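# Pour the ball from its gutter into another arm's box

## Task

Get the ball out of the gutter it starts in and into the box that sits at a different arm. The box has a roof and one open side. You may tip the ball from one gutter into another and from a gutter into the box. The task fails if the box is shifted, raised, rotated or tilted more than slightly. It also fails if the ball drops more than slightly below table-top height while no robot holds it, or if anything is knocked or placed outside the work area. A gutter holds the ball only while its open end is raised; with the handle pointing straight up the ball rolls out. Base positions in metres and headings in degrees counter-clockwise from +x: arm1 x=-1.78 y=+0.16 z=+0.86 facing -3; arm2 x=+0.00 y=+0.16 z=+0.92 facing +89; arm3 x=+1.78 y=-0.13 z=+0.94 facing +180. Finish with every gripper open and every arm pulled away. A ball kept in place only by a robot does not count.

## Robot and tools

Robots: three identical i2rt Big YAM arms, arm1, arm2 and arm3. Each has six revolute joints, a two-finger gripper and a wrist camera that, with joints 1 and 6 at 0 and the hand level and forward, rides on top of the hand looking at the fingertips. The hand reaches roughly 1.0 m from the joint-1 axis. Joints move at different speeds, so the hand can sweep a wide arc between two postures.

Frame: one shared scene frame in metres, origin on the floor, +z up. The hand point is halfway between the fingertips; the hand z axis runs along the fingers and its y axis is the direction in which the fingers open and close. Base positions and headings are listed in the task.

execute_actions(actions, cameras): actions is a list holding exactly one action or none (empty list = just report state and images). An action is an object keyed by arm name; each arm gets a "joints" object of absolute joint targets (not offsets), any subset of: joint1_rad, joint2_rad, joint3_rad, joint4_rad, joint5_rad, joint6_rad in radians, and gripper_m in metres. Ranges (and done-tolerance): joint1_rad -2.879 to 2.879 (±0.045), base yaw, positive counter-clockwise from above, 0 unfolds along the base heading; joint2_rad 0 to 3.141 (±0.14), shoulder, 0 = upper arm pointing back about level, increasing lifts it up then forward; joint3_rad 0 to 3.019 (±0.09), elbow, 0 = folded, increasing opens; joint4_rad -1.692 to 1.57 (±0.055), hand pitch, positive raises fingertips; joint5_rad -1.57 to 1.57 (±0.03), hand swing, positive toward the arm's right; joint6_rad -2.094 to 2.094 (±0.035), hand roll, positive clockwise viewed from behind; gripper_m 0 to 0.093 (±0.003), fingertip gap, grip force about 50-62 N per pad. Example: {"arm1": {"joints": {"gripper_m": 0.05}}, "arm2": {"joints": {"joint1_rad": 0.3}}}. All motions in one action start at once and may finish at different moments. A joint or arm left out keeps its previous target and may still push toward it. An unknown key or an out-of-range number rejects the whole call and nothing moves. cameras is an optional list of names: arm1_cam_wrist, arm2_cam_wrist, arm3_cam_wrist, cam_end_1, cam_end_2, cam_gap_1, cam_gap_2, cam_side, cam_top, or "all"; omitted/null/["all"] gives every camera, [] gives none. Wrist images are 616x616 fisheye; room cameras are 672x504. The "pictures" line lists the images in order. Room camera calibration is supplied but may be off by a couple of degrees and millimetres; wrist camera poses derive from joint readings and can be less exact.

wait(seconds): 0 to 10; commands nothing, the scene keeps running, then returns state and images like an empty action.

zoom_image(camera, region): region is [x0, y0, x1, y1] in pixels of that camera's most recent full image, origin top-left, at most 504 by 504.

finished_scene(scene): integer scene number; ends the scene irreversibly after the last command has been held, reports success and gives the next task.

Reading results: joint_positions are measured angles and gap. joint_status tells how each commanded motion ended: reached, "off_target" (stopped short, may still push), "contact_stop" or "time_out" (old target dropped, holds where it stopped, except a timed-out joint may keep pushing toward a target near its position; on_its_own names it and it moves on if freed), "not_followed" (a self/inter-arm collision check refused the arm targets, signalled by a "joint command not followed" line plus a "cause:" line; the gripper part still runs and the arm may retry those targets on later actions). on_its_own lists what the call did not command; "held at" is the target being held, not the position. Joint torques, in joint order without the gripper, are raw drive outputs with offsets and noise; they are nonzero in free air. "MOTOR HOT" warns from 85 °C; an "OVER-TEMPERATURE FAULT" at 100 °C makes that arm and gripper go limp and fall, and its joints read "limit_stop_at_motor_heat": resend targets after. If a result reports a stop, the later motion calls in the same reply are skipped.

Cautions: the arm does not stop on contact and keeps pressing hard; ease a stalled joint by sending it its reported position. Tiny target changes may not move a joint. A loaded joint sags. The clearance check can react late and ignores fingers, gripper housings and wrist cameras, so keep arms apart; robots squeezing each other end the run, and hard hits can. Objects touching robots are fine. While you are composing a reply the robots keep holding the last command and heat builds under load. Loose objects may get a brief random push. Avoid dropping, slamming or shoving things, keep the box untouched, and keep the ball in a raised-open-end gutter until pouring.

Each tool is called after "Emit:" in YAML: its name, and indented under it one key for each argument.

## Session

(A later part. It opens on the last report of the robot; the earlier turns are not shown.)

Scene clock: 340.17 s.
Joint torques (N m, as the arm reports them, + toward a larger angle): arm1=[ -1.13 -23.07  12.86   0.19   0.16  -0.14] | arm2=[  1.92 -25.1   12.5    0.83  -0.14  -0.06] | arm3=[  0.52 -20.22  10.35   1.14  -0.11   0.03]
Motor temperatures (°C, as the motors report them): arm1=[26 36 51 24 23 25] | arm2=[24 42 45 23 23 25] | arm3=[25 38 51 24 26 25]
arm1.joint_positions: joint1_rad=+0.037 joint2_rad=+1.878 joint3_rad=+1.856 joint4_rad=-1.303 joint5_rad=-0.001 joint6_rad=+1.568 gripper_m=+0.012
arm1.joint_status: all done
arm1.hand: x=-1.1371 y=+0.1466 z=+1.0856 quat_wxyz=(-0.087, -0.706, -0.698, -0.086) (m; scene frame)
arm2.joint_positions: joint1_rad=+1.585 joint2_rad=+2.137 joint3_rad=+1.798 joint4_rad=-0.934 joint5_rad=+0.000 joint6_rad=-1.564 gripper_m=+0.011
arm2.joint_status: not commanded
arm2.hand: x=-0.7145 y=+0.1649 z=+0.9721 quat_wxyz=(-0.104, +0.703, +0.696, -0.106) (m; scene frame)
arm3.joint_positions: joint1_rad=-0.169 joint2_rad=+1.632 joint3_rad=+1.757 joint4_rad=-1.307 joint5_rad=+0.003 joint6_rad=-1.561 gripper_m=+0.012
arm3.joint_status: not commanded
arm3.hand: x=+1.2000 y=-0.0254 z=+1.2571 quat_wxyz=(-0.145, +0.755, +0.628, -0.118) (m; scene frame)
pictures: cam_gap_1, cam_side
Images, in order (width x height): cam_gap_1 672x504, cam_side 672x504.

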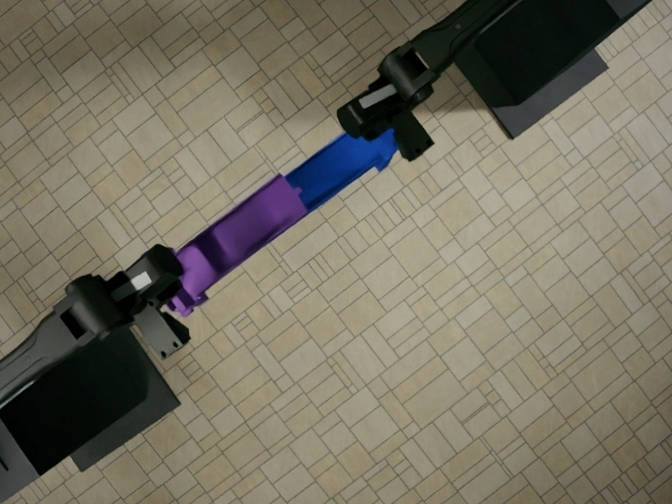

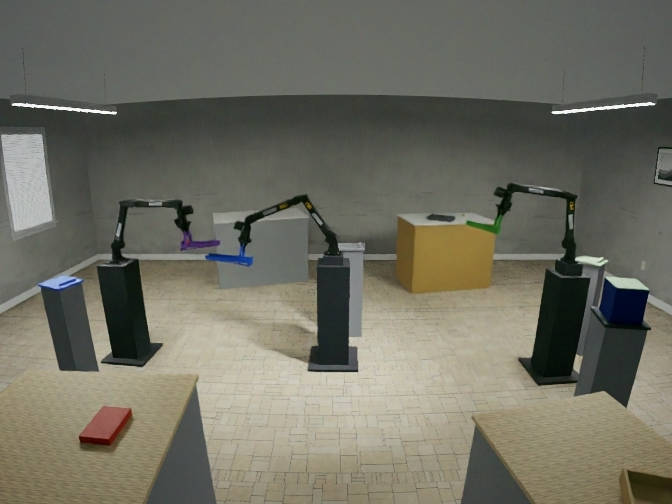

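Emit:
execute_actions:
  actions:
    - {"arm1":{"joints":{"joint4_rad":-1.48}}}
  cameras: ["cam_side","cam_gap_1","arm1_cam_wrist"]

Emit:
wait:
  seconds: 1.5

Scene clock: 353.97 s.
Joint torques (N m, as the arm reports them, + toward a larger angle): arm1=[ -1.07 -22.62  12.55  -0.16   0.16  -0.12] | arm2=[  1.89 -24.99  12.5    0.84  -0.14  -0.05] | arm3=[  0.49 -20.4   10.23   1.09  -0.1    0.02]
Motor temperatures (°C, as the motors report them): arm1=[26 36 57 24 23 25] | arm2=[24 43 45 23 23 25] | arm3=[25 38 52 24 26 25]
arm1.joint_positions: joint1_rad=+0.037 joint2_rad=+1.878 joint3_rad=+1.856 joint4_rad=-1.470 joint5_rad=-0.001 joint6_rad=+1.568 gripper_m=+0.012
arm1.joint_status: all done
arm1.hand: x=-1.1777 y=+0.1472 z=+1.0790 quat_wxyz=(-0.027, -0.711, -0.702, -0.028) (m; scene frame)
arm2.joint_positions: joint1_rad=+1.585 joint2_rad=+2.137 joint3_rad=+1.798 joint4_rad=-0.934 joint5_rad=+0.000 joint6_rad=-1.564 gripper_m=+0.011
arm2.joint_status: not commanded
arm2.hand: x=-0.7145 y=+0.1649 z=+0.9721 quat_wxyz=(-0.104, +0.703, +0.696, -0.106) (m; scene frame)
arm3.joint_positions: joint1_rad=-0.169 joint2_rad=+1.632 joint3_rad=+1.757 joint4_rad=-1.307 joint5_rad=+0.003 joint6_rad=-1.561 gripper_m=+0.012
arm3.joint_status: not commanded
arm3.hand: x=+1.2000 y=-0.0254 z=+1.2571 quat_wxyz=(-0.145, +0.755, +0.628, -0.118) (m; scene frame)
pictures: arm1_cam_wrist, cam_gap_1, cam_side
camera_calibration (this result's frames):
arm1_cam_wrist: T_world_to_cam=[[-0.997596, 0.0072197, -0.0689211, -1.10344], [-0.0336844, 0.81864, 0.573319, -0.771904], [0.0605608, 0.574262, -0.816428, 0.996376], [0, 0, 0, 1]] pos_world=[-1.18713, 0.0676971, 1.17997]
Images, in order (width x height): arm1_cam_wrist 616x616, cam_gap_1 672x504, cam_side 672x504.

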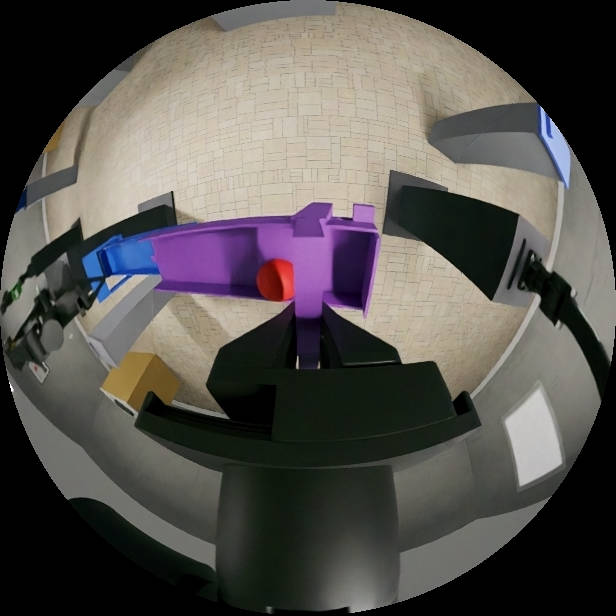

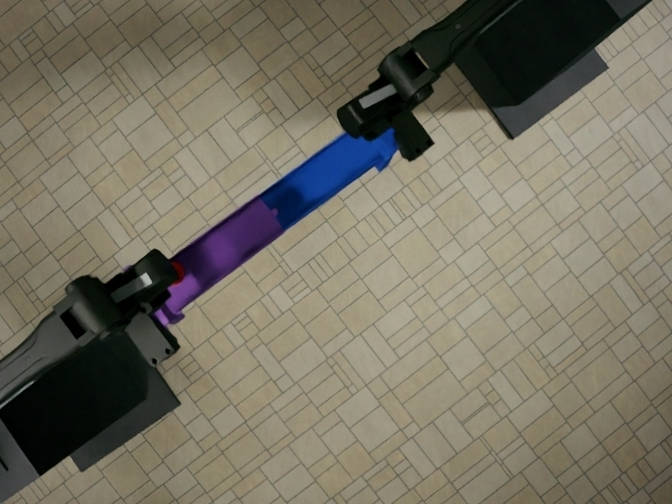

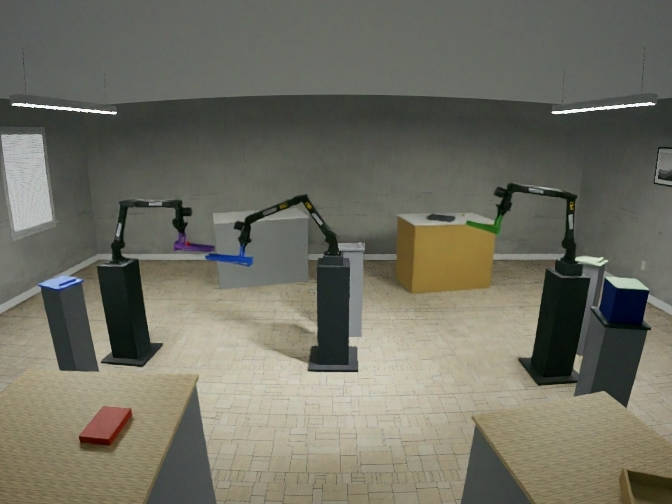

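Scene clock: 355.47 s.
Joint torques (N m, as the arm reports them, + toward a larger angle): arm1=[ -1.15 -22.47  12.47  -0.13   0.15  -0.12] | arm2=[  2.06 -25.1   12.46   0.9   -0.15  -0.06] | arm3=[  0.58 -20.86  10.33   0.9   -0.16  -0.03]
Motor temperatures (°C, as the motors report them): arm1=[26 36 57 24 23 25] | arm2=[24 43 45 23 23 25] | arm3=[25 38 52 24 26 25]
arm1.joint_positions: joint1_rad=+0.037 joint2_rad=+1.878 joint3_rad=+1.856 joint4_rad=-1.471 joint5_rad=-0.001 joint6_rad=+1.568 gripper_m=+0.012
arm1.joint_status: all done
arm1.hand: x=-1.1779 y=+0.1472 z=+1.0790 quat_wxyz=(-0.027, -0.711, -0.702, -0.028) (m; scene frame)
arm2.joint_positions: joint1_rad=+1.585 joint2_rad=+2.136 joint3_rad=+1.797 joint4_rad=-0.936 joint5_rad=+0.000 joint6_rad=-1.565 gripper_m=+0.011
arm2.joint_status: not commanded
arm2.hand: x=-0.7139 y=+0.1649 z=+0.9724 quat_wxyz=(-0.104, +0.703, +0.696, -0.106) (m; scene frame)
arm3.joint_positions: joint1_rad=-0.169 joint2_rad=+1.632 joint3_rad=+1.757 joint4_rad=-1.307 joint5_rad=+0.003 joint6_rad=-1.561 gripper_m=+0.012
arm3.joint_status: not commanded
arm3.hand: x=+1.2000 y=-0.0254 z=+1.2571 quat_wxyz=(-0.145, +0.755, +0.628, -0.118) (m; scene frame)
wait: 1.50 s; at rest by 0.27 s
pictures: arm1_cam_wrist, arm2_cam_wrist, arm3_cam_wrist, cam_end_1, cam_end_2, cam_gap_1, cam_gap_2, cam_side, cam_top
camera_calibration (this result's frames):
arm1_cam_wrist: T_world_to_cam=[[-0.997648, 0.00722046, -0.06816, -1.10451], [-0.0332471, 0.818633, 0.573354, -0.771426], [0.0599379, 0.574271, -0.816468, 0.995681], [0, 0, 0, 1]] pos_world=[-1.18724, 0.0676987, 1.17996]
arm2_cam_wrist: T_world_to_cam=[[-0.959478, 0.00937405, 0.281626, -0.959964], [0.169187, 0.81841, 0.549164, -0.540983], [-0.225338, 0.574559, -0.786832, 0.634424], [0, 0, 0, 1]] pos_world=[-0.686577, 0.0872307, 1.06662]
arm3_cam_wrist: T_world_to_cam=[[-0.913723, 0.182575, 0.363011, 0.64527], [0.3658, 0.758569, 0.539225, -1.08993], [-0.17692, 0.625492, -0.759907, 1.305], [0, 0, 0, 1]] pos_world=[1.21917, -0.107291, 1.34516]
Images, in order (width x height): arm1_cam_wrist 616x616, arm2_cam_wrist 616x616, arm3_cam_wrist 616x616, cam_end_1 672x504, cam_end_2 672x504, cam_gap_1 672x504, cam_gap_2 672x504, cam_side 672x504, cam_top 672x504.

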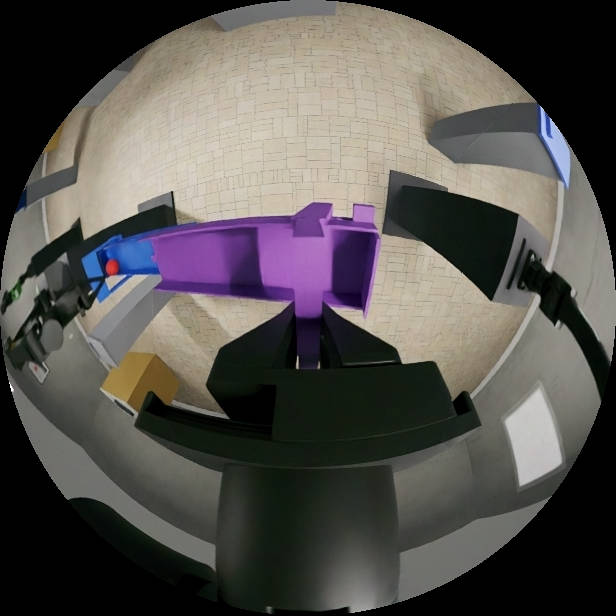

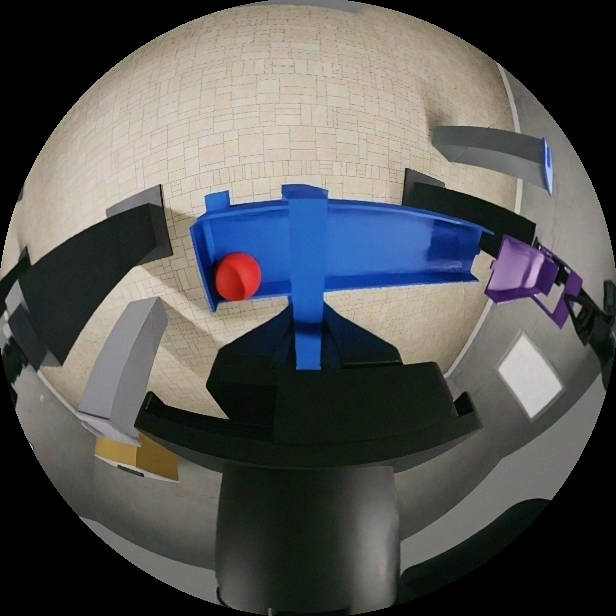

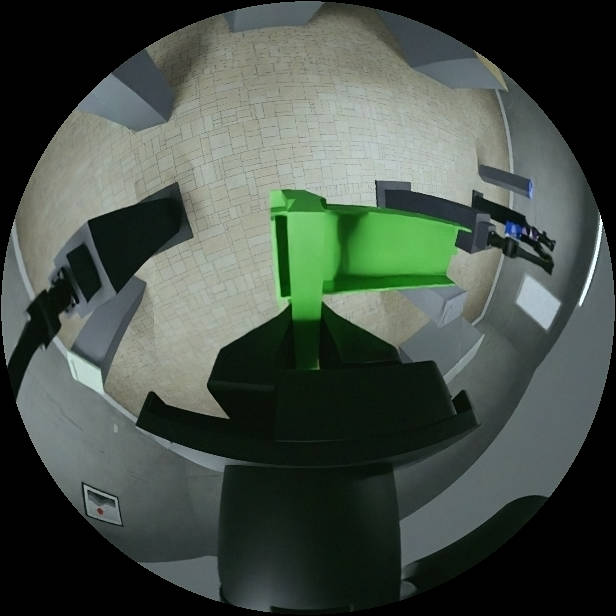

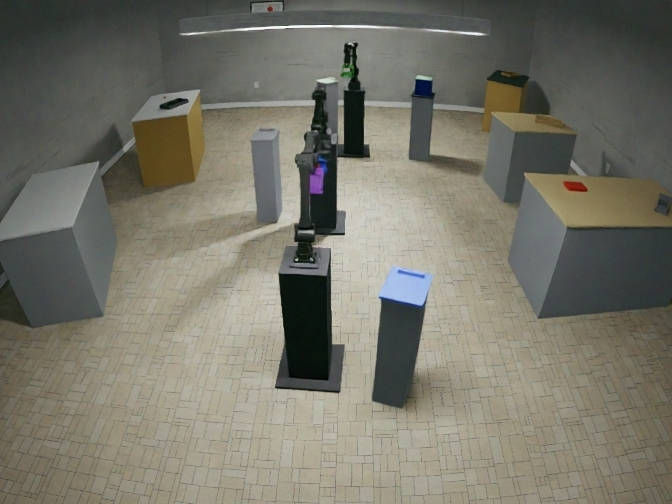

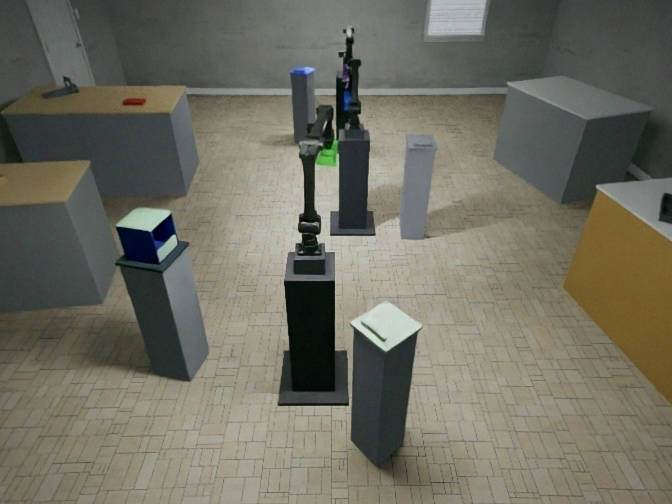

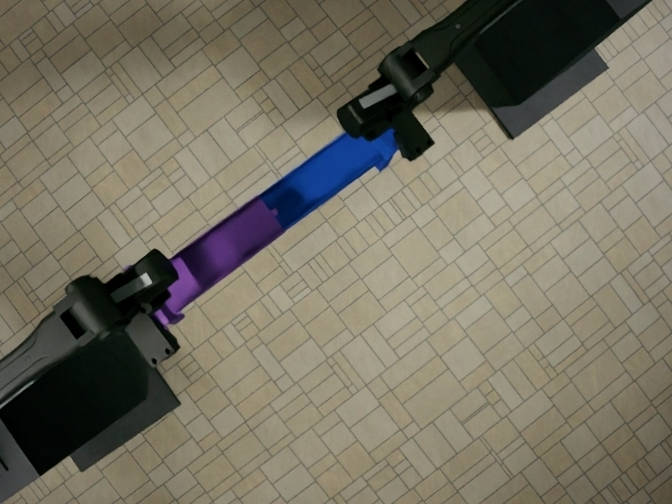

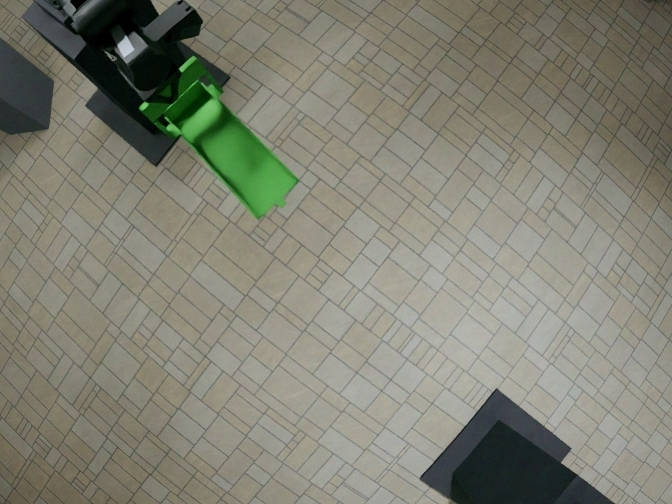

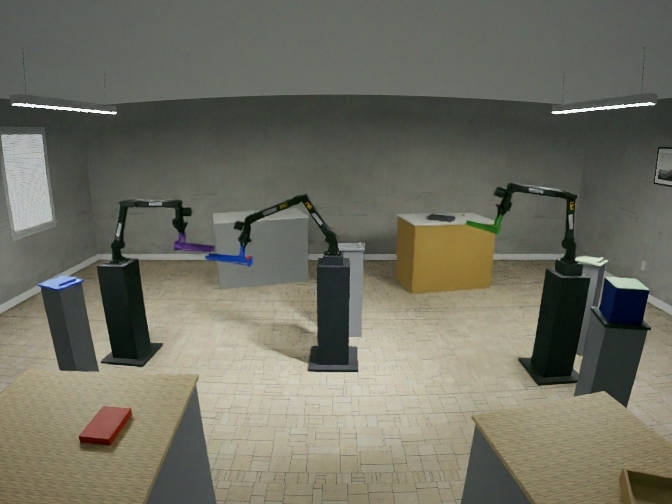

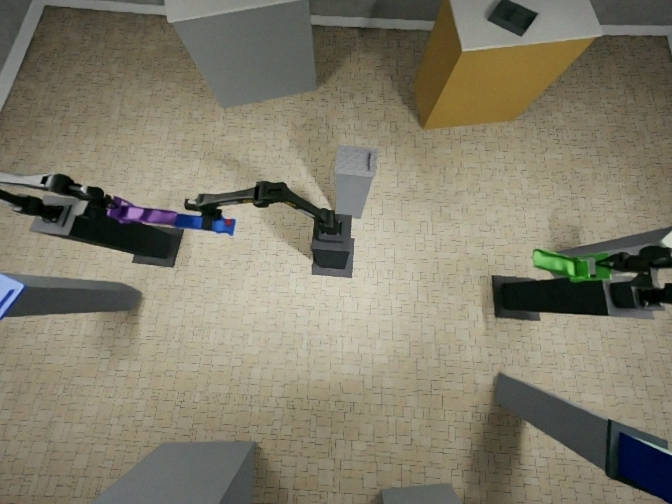

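Emit:
execute_actions:
  actions:
    - {"arm1":{"joints":{"joint2_rad":1.55}},"arm3":{"joints":{"joint2_rad":2.145,"joint3_rad":1.895,"joint4_rad":-0.98}}}
  cameras: ["cam_side"]

Scene clock: 371.20 s.
Joint torques (N m, as the arm reports them, + toward a larger angle): arm1=[ -0.96 -17.25  10.02   0.57   0.16  -0.16] | arm2=[  1.91 -24.96  12.55   0.88  -0.15  -0.05] | arm3=[ -0.11 -26.14  10.84   1.14  -0.11  -0.03]
Motor temperatures (°C, as the motors report them): arm1=[26 36 59 24 23 25] | arm2=[24 43 46 23 23 25] | arm3=[25 38 52 24 26 25]
arm1.joint_positions: joint1_rad=+0.037 joint2_rad=+1.565 joint3_rad=+1.892 joint4_rad=-1.475 joint5_rad=-0.001 joint6_rad=+1.568 gripper_m=+0.012
arm1.joint_status: all done
arm1.hand: x=-1.2297 y=+0.1480 z=+1.2697 quat_wxyz=(-0.149, -0.695, -0.687, -0.148) (m; scene frame)
arm2.joint_positions: joint1_rad=+1.585 joint2_rad=+2.136 joint3_rad=+1.797 joint4_rad=-0.936 joint5_rad=+0.000 joint6_rad=-1.565 gripper_m=+0.011
arm2.joint_status: not commanded
arm2.hand: x=-0.7139 y=+0.1649 z=+0.9724 quat_wxyz=(-0.104, +0.703, +0.696, -0.106) (m; scene frame)
arm3.joint_positions: joint1_rad=-0.169 joint2_rad=+2.160 joint3_rad=+1.853 joint4_rad=-0.994 joint5_rad=+0.003 joint6_rad=-1.563 gripper_m=+0.012
arm3.joint_status: all done
arm3.hand: x=+1.0719 y=-0.0018 z=+0.9866 quat_wxyz=(-0.100, +0.762, +0.635, -0.081) (m; scene frame)
pictures: cam_side
Images, in order (width x height): cam_side 672x504.

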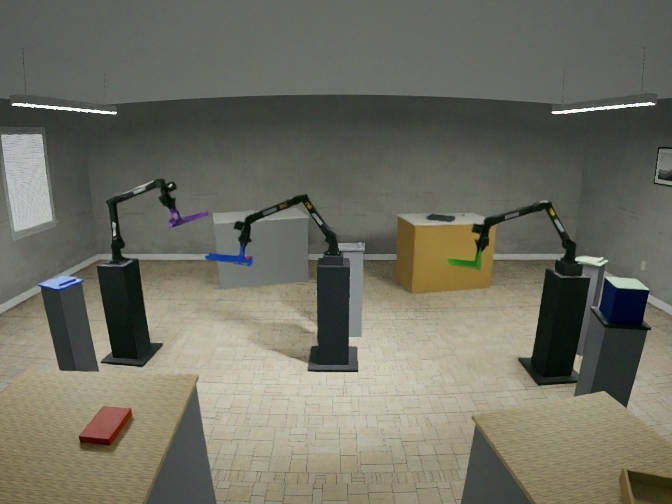

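Emit:
execute_actions:
  actions:
    - {"arm1":{"joints":{"joint1_rad":-0.7,"joint6_rad":0.6}},"arm2":{"joints":{"joint4_rad":-0.66}}}
  cameras: ["cam_side","arm2_cam_wrist"]

Scene clock: 388.33 s.
Joint torques (N m, as the arm reports them, + toward a larger angle): arm1=[ -0.19 -17.18  10.05   0.59  -0.07  -0.19] | arm2=[  1.89 -25.42  12.95   2.53  -0.13  -0.03] | arm3=[ -1.05 -26.98  11.04   0.96  -0.14  -0.04]
Motor temperatures (°C, as the motors report them): arm1=[26 34 56 24 23 25] | arm2=[24 44 46 23 23 25] | arm3=[25 41 53 24 26 25]
arm1.joint_positions: joint1_rad=-0.707 joint2_rad=+1.565 joint3_rad=+1.892 joint4_rad=-1.475 joint5_rad=+0.003 joint6_rad=+0.606 gripper_m=+0.012
arm1.joint_status: all done
arm1.hand: x=-1.3811 y=-0.2230 z=+1.2697 quat_wxyz=(-0.209, -0.617, -0.759, +0.017) (m; scene frame)
arm2.joint_positions: joint1_rad=+1.585 joint2_rad=+2.136 joint3_rad=+1.797 joint4_rad=-0.692 joint5_rad=+0.000 joint6_rad=-1.565 gripper_m=+0.011
arm2.joint_status: all done
arm2.hand: x=-0.7686 y=+0.1652 z=+0.9967 quat_wxyz=(-0.188, +0.685, +0.678, -0.190) (m; scene frame)
arm3.joint_positions: joint1_rad=-0.169 joint2_rad=+2.160 joint3_rad=+1.853 joint4_rad=-0.994 joint5_rad=+0.003 joint6_rad=-1.563 gripper_m=+0.012
arm3.joint_status: not commanded
arm3.hand: x=+1.0719 y=-0.0018 z=+0.9866 quat_wxyz=(-0.100, +0.762, +0.635, -0.081) (m; scene frame)
pictures: arm2_cam_wrist, cam_side
camera_calibration (this result's frames):
arm2_cam_wrist: T_world_to_cam=[[-0.863135, 0.00959969, 0.504882, -1.16774], [0.297307, 0.817824, 0.49272, -0.390456], [-0.408174, 0.575388, -0.708747, 0.422589], [0, 0, 0, 1]] pos_world=[-0.719341, 0.0873815, 1.08146]
Images, in order (width x height): arm2_cam_wrist 616x616, cam_side 672x504.

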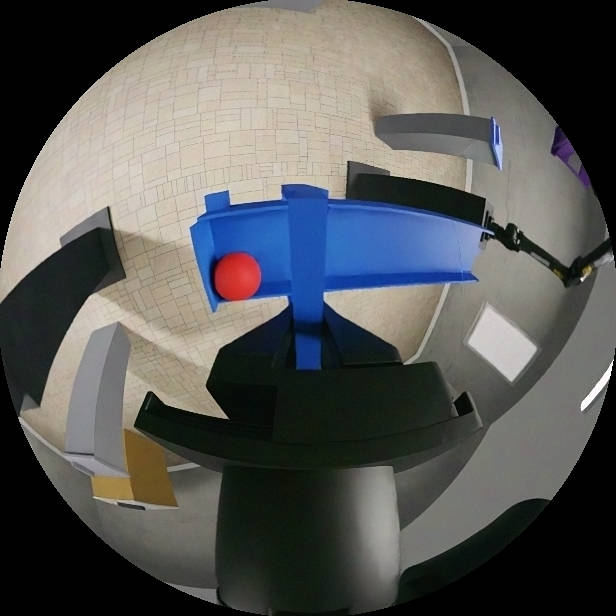

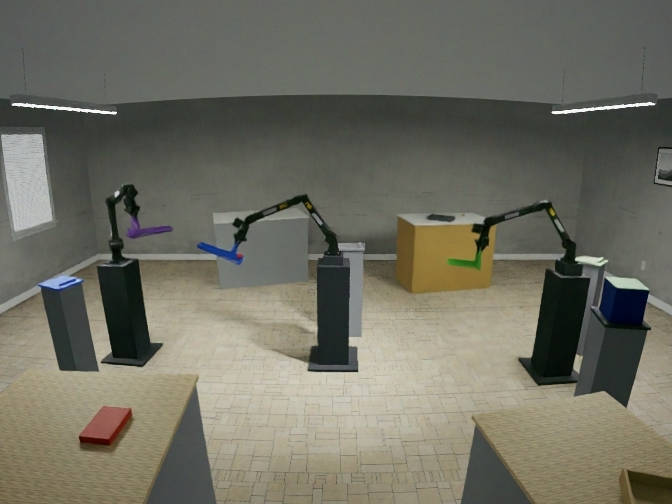

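Emit:
execute_actions:
  actions:
    - {"arm1":{"joints":{"joint1_rad":-2.07,"joint2_rad":1.75,"joint3_rad":1.8,"joint4_rad":-1.55,"joint5_rad":-0.185,"joint6_rad":-0.243}},"arm2":{"joints":{"joint1_rad":-1.712,"joint2_rad":1.85,"joint4_rad":-0.84}}}
  cameras: ["cam_side","arm2_cam_wrist","cam_gap_2","arm1_cam_wrist"]

Scene clock: 408.10 s.
Joint torques (N m, as the arm reports them, + toward a larger angle): arm1=[ -0.25 -22.1    8.88  -0.16  -0.4   -0.22] | arm2=[  1.7  -22.56  13.15   1.13  -0.19   0.02] | arm3=[ -0.03 -26.56  10.86   1.01  -0.17   0.02]
Motor temperatures (°C, as the motors report them): arm1=[26 34 55 24 23 25] | arm2=[24 44 46 24 23 25] | arm3=[25 42 54 24 26 25]
arm1.joint_positions: joint1_rad=-2.077 joint2_rad=+1.777 joint3_rad=+1.786 joint4_rad=-1.540 joint5_rad=-0.179 joint6_rad=-0.235 gripper_m=+0.012
arm1.joint_status: all done
arm1.hand: x=-2.0496 y=-0.3326 z=+1.1095 quat_wxyz=(-0.090, -0.807, -0.583, -0.016) (m; scene frame)
arm2.joint_positions: joint1_rad=-1.708 joint2_rad=+1.880 joint3_rad=+1.804 joint4_rad=-0.833 joint5_rad=+0.001 joint6_rad=-1.569 gripper_m=+0.011
arm2.joint_status: all done
arm2.hand: x=+0.7252 y=+0.0485 z=+1.1673 quat_wxyz=(-0.210, +0.614, -0.719, +0.248) (m; scene frame)
arm3.joint_positions: joint1_rad=-0.169 joint2_rad=+2.160 joint3_rad=+1.853 joint4_rad=-0.994 joint5_rad=+0.003 joint6_rad=-1.563 gripper_m=+0.012
arm3.joint_status: not commanded
arm3.hand: x=+1.0719 y=-0.0018 z=+0.9866 quat_wxyz=(-0.100, +0.762, +0.635, -0.081) (m; scene frame)
pictures: arm1_cam_wrist, arm2_cam_wrist, cam_gap_2, cam_side
camera_calibration (this result's frames):
arm1_cam_wrist: T_world_to_cam=[[-0.941165, 0.300501, -0.15462, -1.65944], [0.187979, 0.84572, 0.49942, 0.119354], [0.280841, 0.440972, -0.852451, 1.79672], [0, 0, 0, 1]] pos_world=[-2.08883, -0.39458, 1.21542]
arm2_cam_wrist: T_world_to_cam=[[0.786495, -0.122953, 0.605234, -1.2704], [-0.472212, -0.751326, 0.461004, -0.152037], [0.398046, -0.648376, -0.648974, 0.625257], [0, 0, 0, 1]] pos_world=[0.67849, 0.134973, 1.24476]
Images, in order (width x height): arm1_cam_wrist 616x616, arm2_cam_wrist 616x616, cam_gap_2 672x504, cam_side 672x504.

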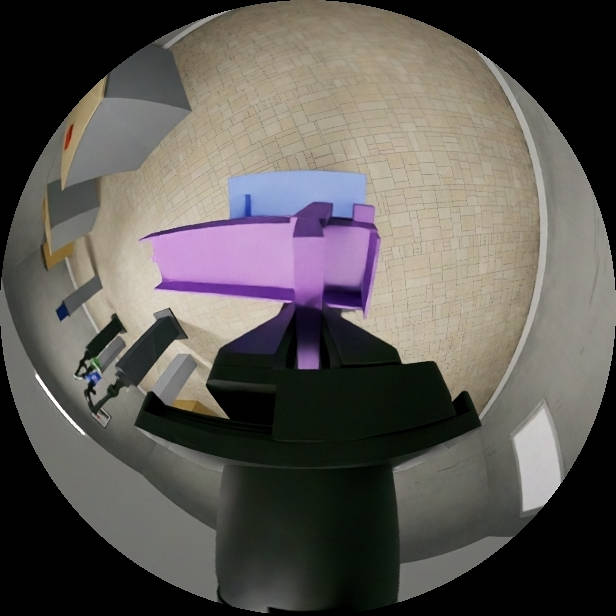

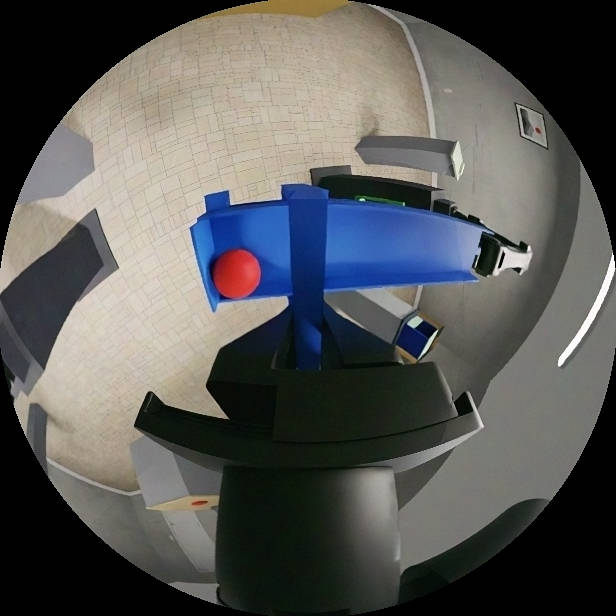

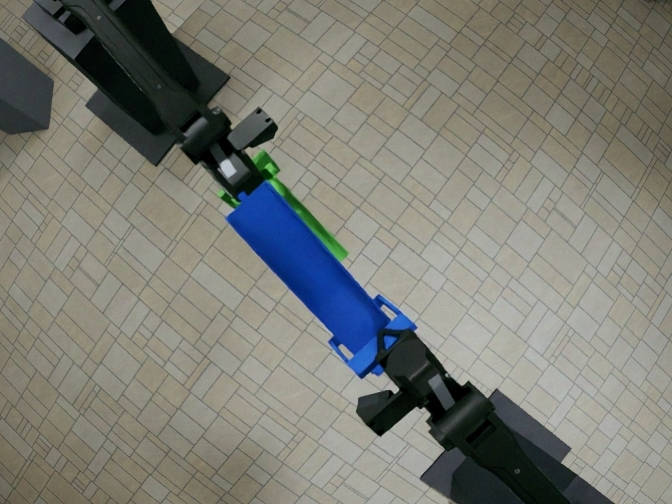

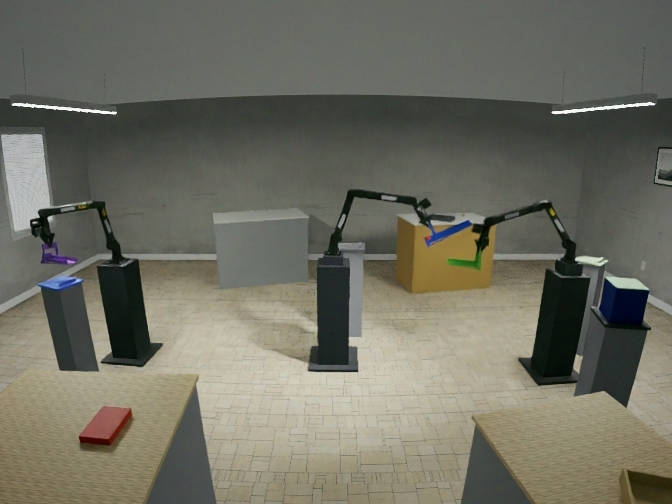

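Emit:
execute_actions:
  actions:
    - {"arm1":{"joints":{"joint2_rad":1.89,"joint3_rad":1.72,"joint4_rad":-1.43}},"arm2":{"joints":{"joint2_rad":1.89,"joint3_rad":1.68,"joint4_rad":-1.08}}}
  cameras: ["cam_side","cam_gap_2","arm1_cam_wrist"]

Emit:
zoom_image:
  camera: "cam_side"
  region: [380, 190, 540, 290]

Scene clock: 440.47 s.
Joint torques (N m, as the arm reports them, + toward a larger angle): arm1=[ -0.1  -23.84   8.2    0.34  -0.35  -0.21] | arm2=[  1.34 -20.25  13.02   0.38  -0.19  -0.02] | arm3=[  0.46 -26.41  10.85   1.22  -0.15  -0.04]
Motor temperatures (°C, as the motors report them): arm1=[26 36 52 24 23 25] | arm2=[24 43 47 23 23 25] | arm3=[25 43 54 24 26 25]
arm1.joint_positions: joint1_rad=-2.077 joint2_rad=+1.916 joint3_rad=+1.710 joint4_rad=-1.439 joint5_rad=-0.181 joint6_rad=-0.236 gripper_m=+0.012
arm1.joint_status: all done
arm1.hand: x=-2.0560 y=-0.3432 z=+1.0053 quat_wxyz=(-0.069, -0.809, -0.579, -0.068) (m; scene frame)
arm2.joint_positions: joint1_rad=-1.708 joint2_rad=+1.906 joint3_rad=+1.654 joint4_rad=-1.070 joint5_rad=+0.001 joint6_rad=-1.569 gripper_m=+0.011
arm2.joint_status: all done
arm2.hand: x=+0.6333 y=+0.0625 z=+1.0515 quat_wxyz=(-0.079, +0.645, -0.754, +0.095) (m; scene frame)
arm3.joint_positions: joint1_rad=-0.169 joint2_rad=+2.160 joint3_rad=+1.853 joint4_rad=-0.994 joint5_rad=+0.003 joint6_rad=-1.563 gripper_m=+0.012
arm3.joint_status: not commanded
arm3.hand: x=+1.0719 y=-0.0018 z=+0.9866 quat_wxyz=(-0.100, +0.762, +0.635, -0.081) (m; scene frame)
pictures: arm1_cam_wrist, cam_gap_2, cam_side
camera_calibration (this result's frames):
arm1_cam_wrist: T_world_to_cam=[[-0.931233, 0.315547, -0.182305, -1.62498], [0.153933, 0.794031, 0.588064, 0.00473401], [0.330318, 0.519561, -0.788001, 1.7783], [0, 0, 0, 1]] pos_world=[-2.10137, -0.414936, 1.10227]
Images, in order (width x height): arm1_cam_wrist 616x616, cam_gap_2 672x504, cam_side 672x504.

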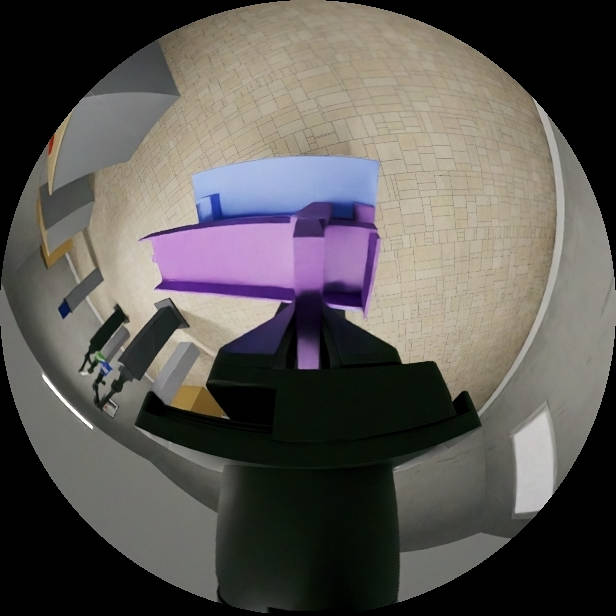

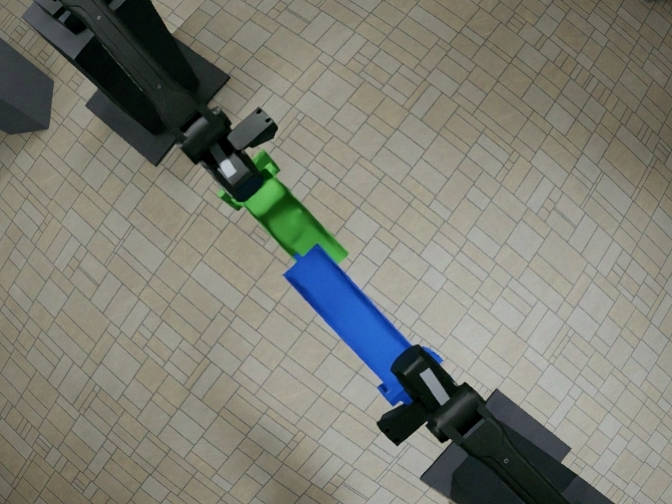

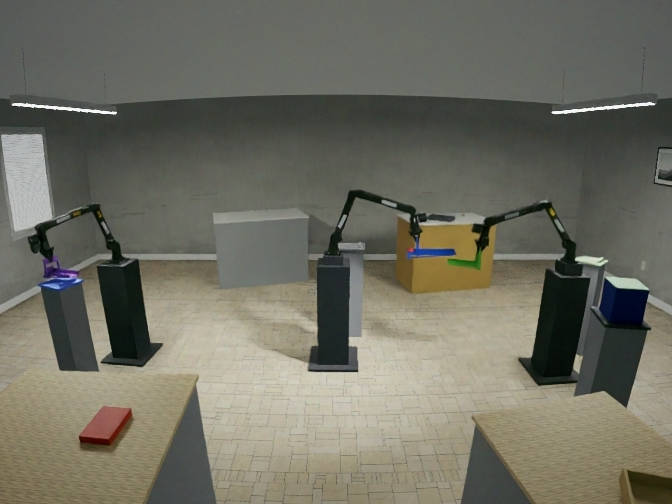

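Region (380, 190, 540, 290) of cam_side's 672x504 image, scaled by 3.150, with more detail than that image has; it fills the top 315 rows of this view, and the rest is white.

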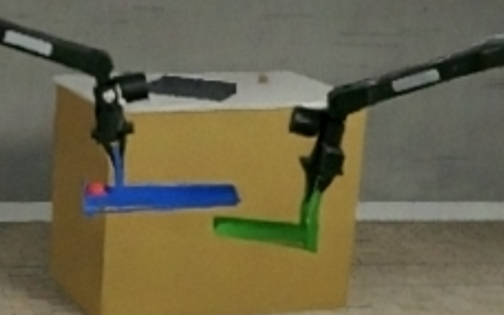

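Emit:
execute_actions:
  actions:
    - {"arm1":{"joints":{"joint1_rad":-2.07,"joint2_rad":1.904,"joint3_rad":1.61,"joint4_rad":-1.32,"joint5_rad":-0.185,"joint6_rad":-0.243}},"arm2":{"joints":{"joint1_rad":-1.733,"joint2_rad":1.97,"joint3_rad":1.935,"joint4_rad":-1.11}}}
  cameras: ["cam_side","cam_gap_2","arm1_cam_wrist"]

Emit:
zoom_image:
  camera: "cam_side"
  region: [380, 190, 540, 290]

Scene clock: 476.77 s.
Joint torques (N m, as the arm reports them, + toward a larger angle): arm1=[ -0.17 -21.76   6.66   0.59   0.11  -0.17] | arm2=[  1.37 -22.    15.37   0.72  -0.19  -0.01] | arm3=[ -0.59 -26.21  10.69   0.98  -0.13  -0.06]
Motor temperatures (°C, as the motors report them): arm1=[26 37 50 24 23 25] | arm2=[24 43 48 23 23 25] | arm3=[25 44 55 24 26 25]
arm1.joint_positions: joint1_rad=-2.077 joint2_rad=+1.912 joint3_rad=+1.620 joint4_rad=-1.337 joint5_rad=-0.191 joint6_rad=-0.241 gripper_m=+0.012
arm1.joint_status: all done
arm1.hand: x=-2.0513 y=-0.3395 z=+0.9745 quat_wxyz=(-0.078, -0.807, -0.582, -0.063) (m; scene frame)
arm2.joint_positions: joint1_rad=-1.731 joint2_rad=+1.986 joint3_rad=+1.889 joint4_rad=-1.105 joint5_rad=+0.001 joint6_rad=-1.569 gripper_m=+0.011
arm2.joint_status: all done
arm2.hand: x=+0.6946 y=+0.0367 z=+1.1030 quat_wxyz=(-0.116, +0.630, -0.755, +0.142) (m; scene frame)
arm3.joint_positions: joint1_rad=-0.169 joint2_rad=+2.160 joint3_rad=+1.853 joint4_rad=-0.994 joint5_rad=+0.003 joint6_rad=-1.563 gripper_m=+0.012
arm3.joint_status: not commanded
arm3.hand: x=+1.0719 y=-0.0018 z=+0.9866 quat_wxyz=(-0.100, +0.762, +0.635, -0.081) (m; scene frame)
pictures: arm1_cam_wrist, cam_gap_2, cam_side
camera_calibration (this result's frames):
arm1_cam_wrist: T_world_to_cam=[[-0.932465, 0.307931, -0.18891, -1.62606], [0.150389, 0.806331, 0.572026, 0.0316693], [0.328469, 0.504985, -0.798185, 1.75168], [0, 0, 0, 1]] pos_world=[-2.09638, -0.409393, 1.07287]
Images, in order (width x height): arm1_cam_wrist 616x616, cam_gap_2 672x504, cam_side 672x504.

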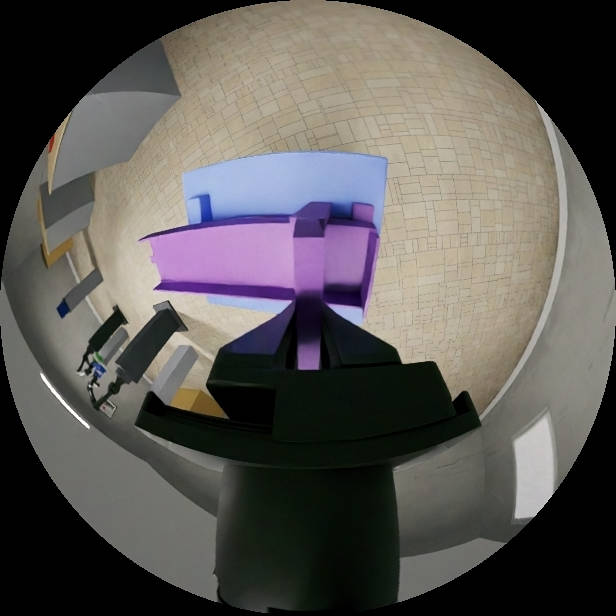

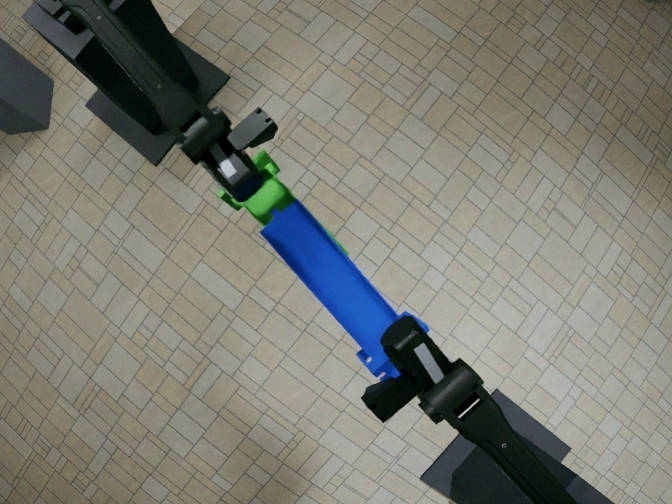

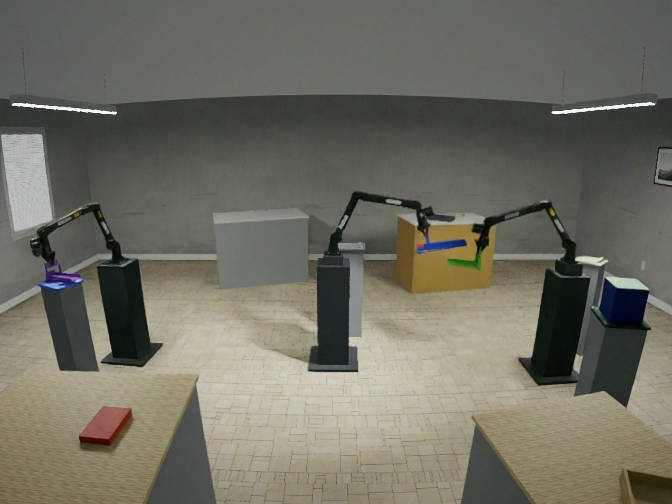

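Region (380, 190, 540, 290) of cam_side's 672x504 image, scaled by 3.150, with more detail than that image has; it fills the top 315 rows of this view, and the rest is white.

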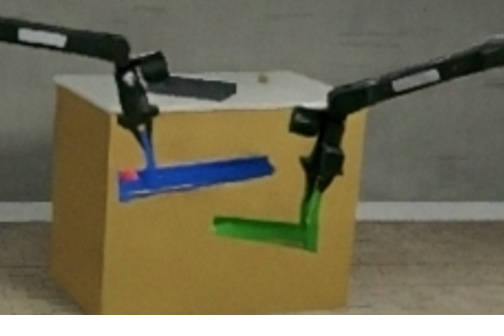

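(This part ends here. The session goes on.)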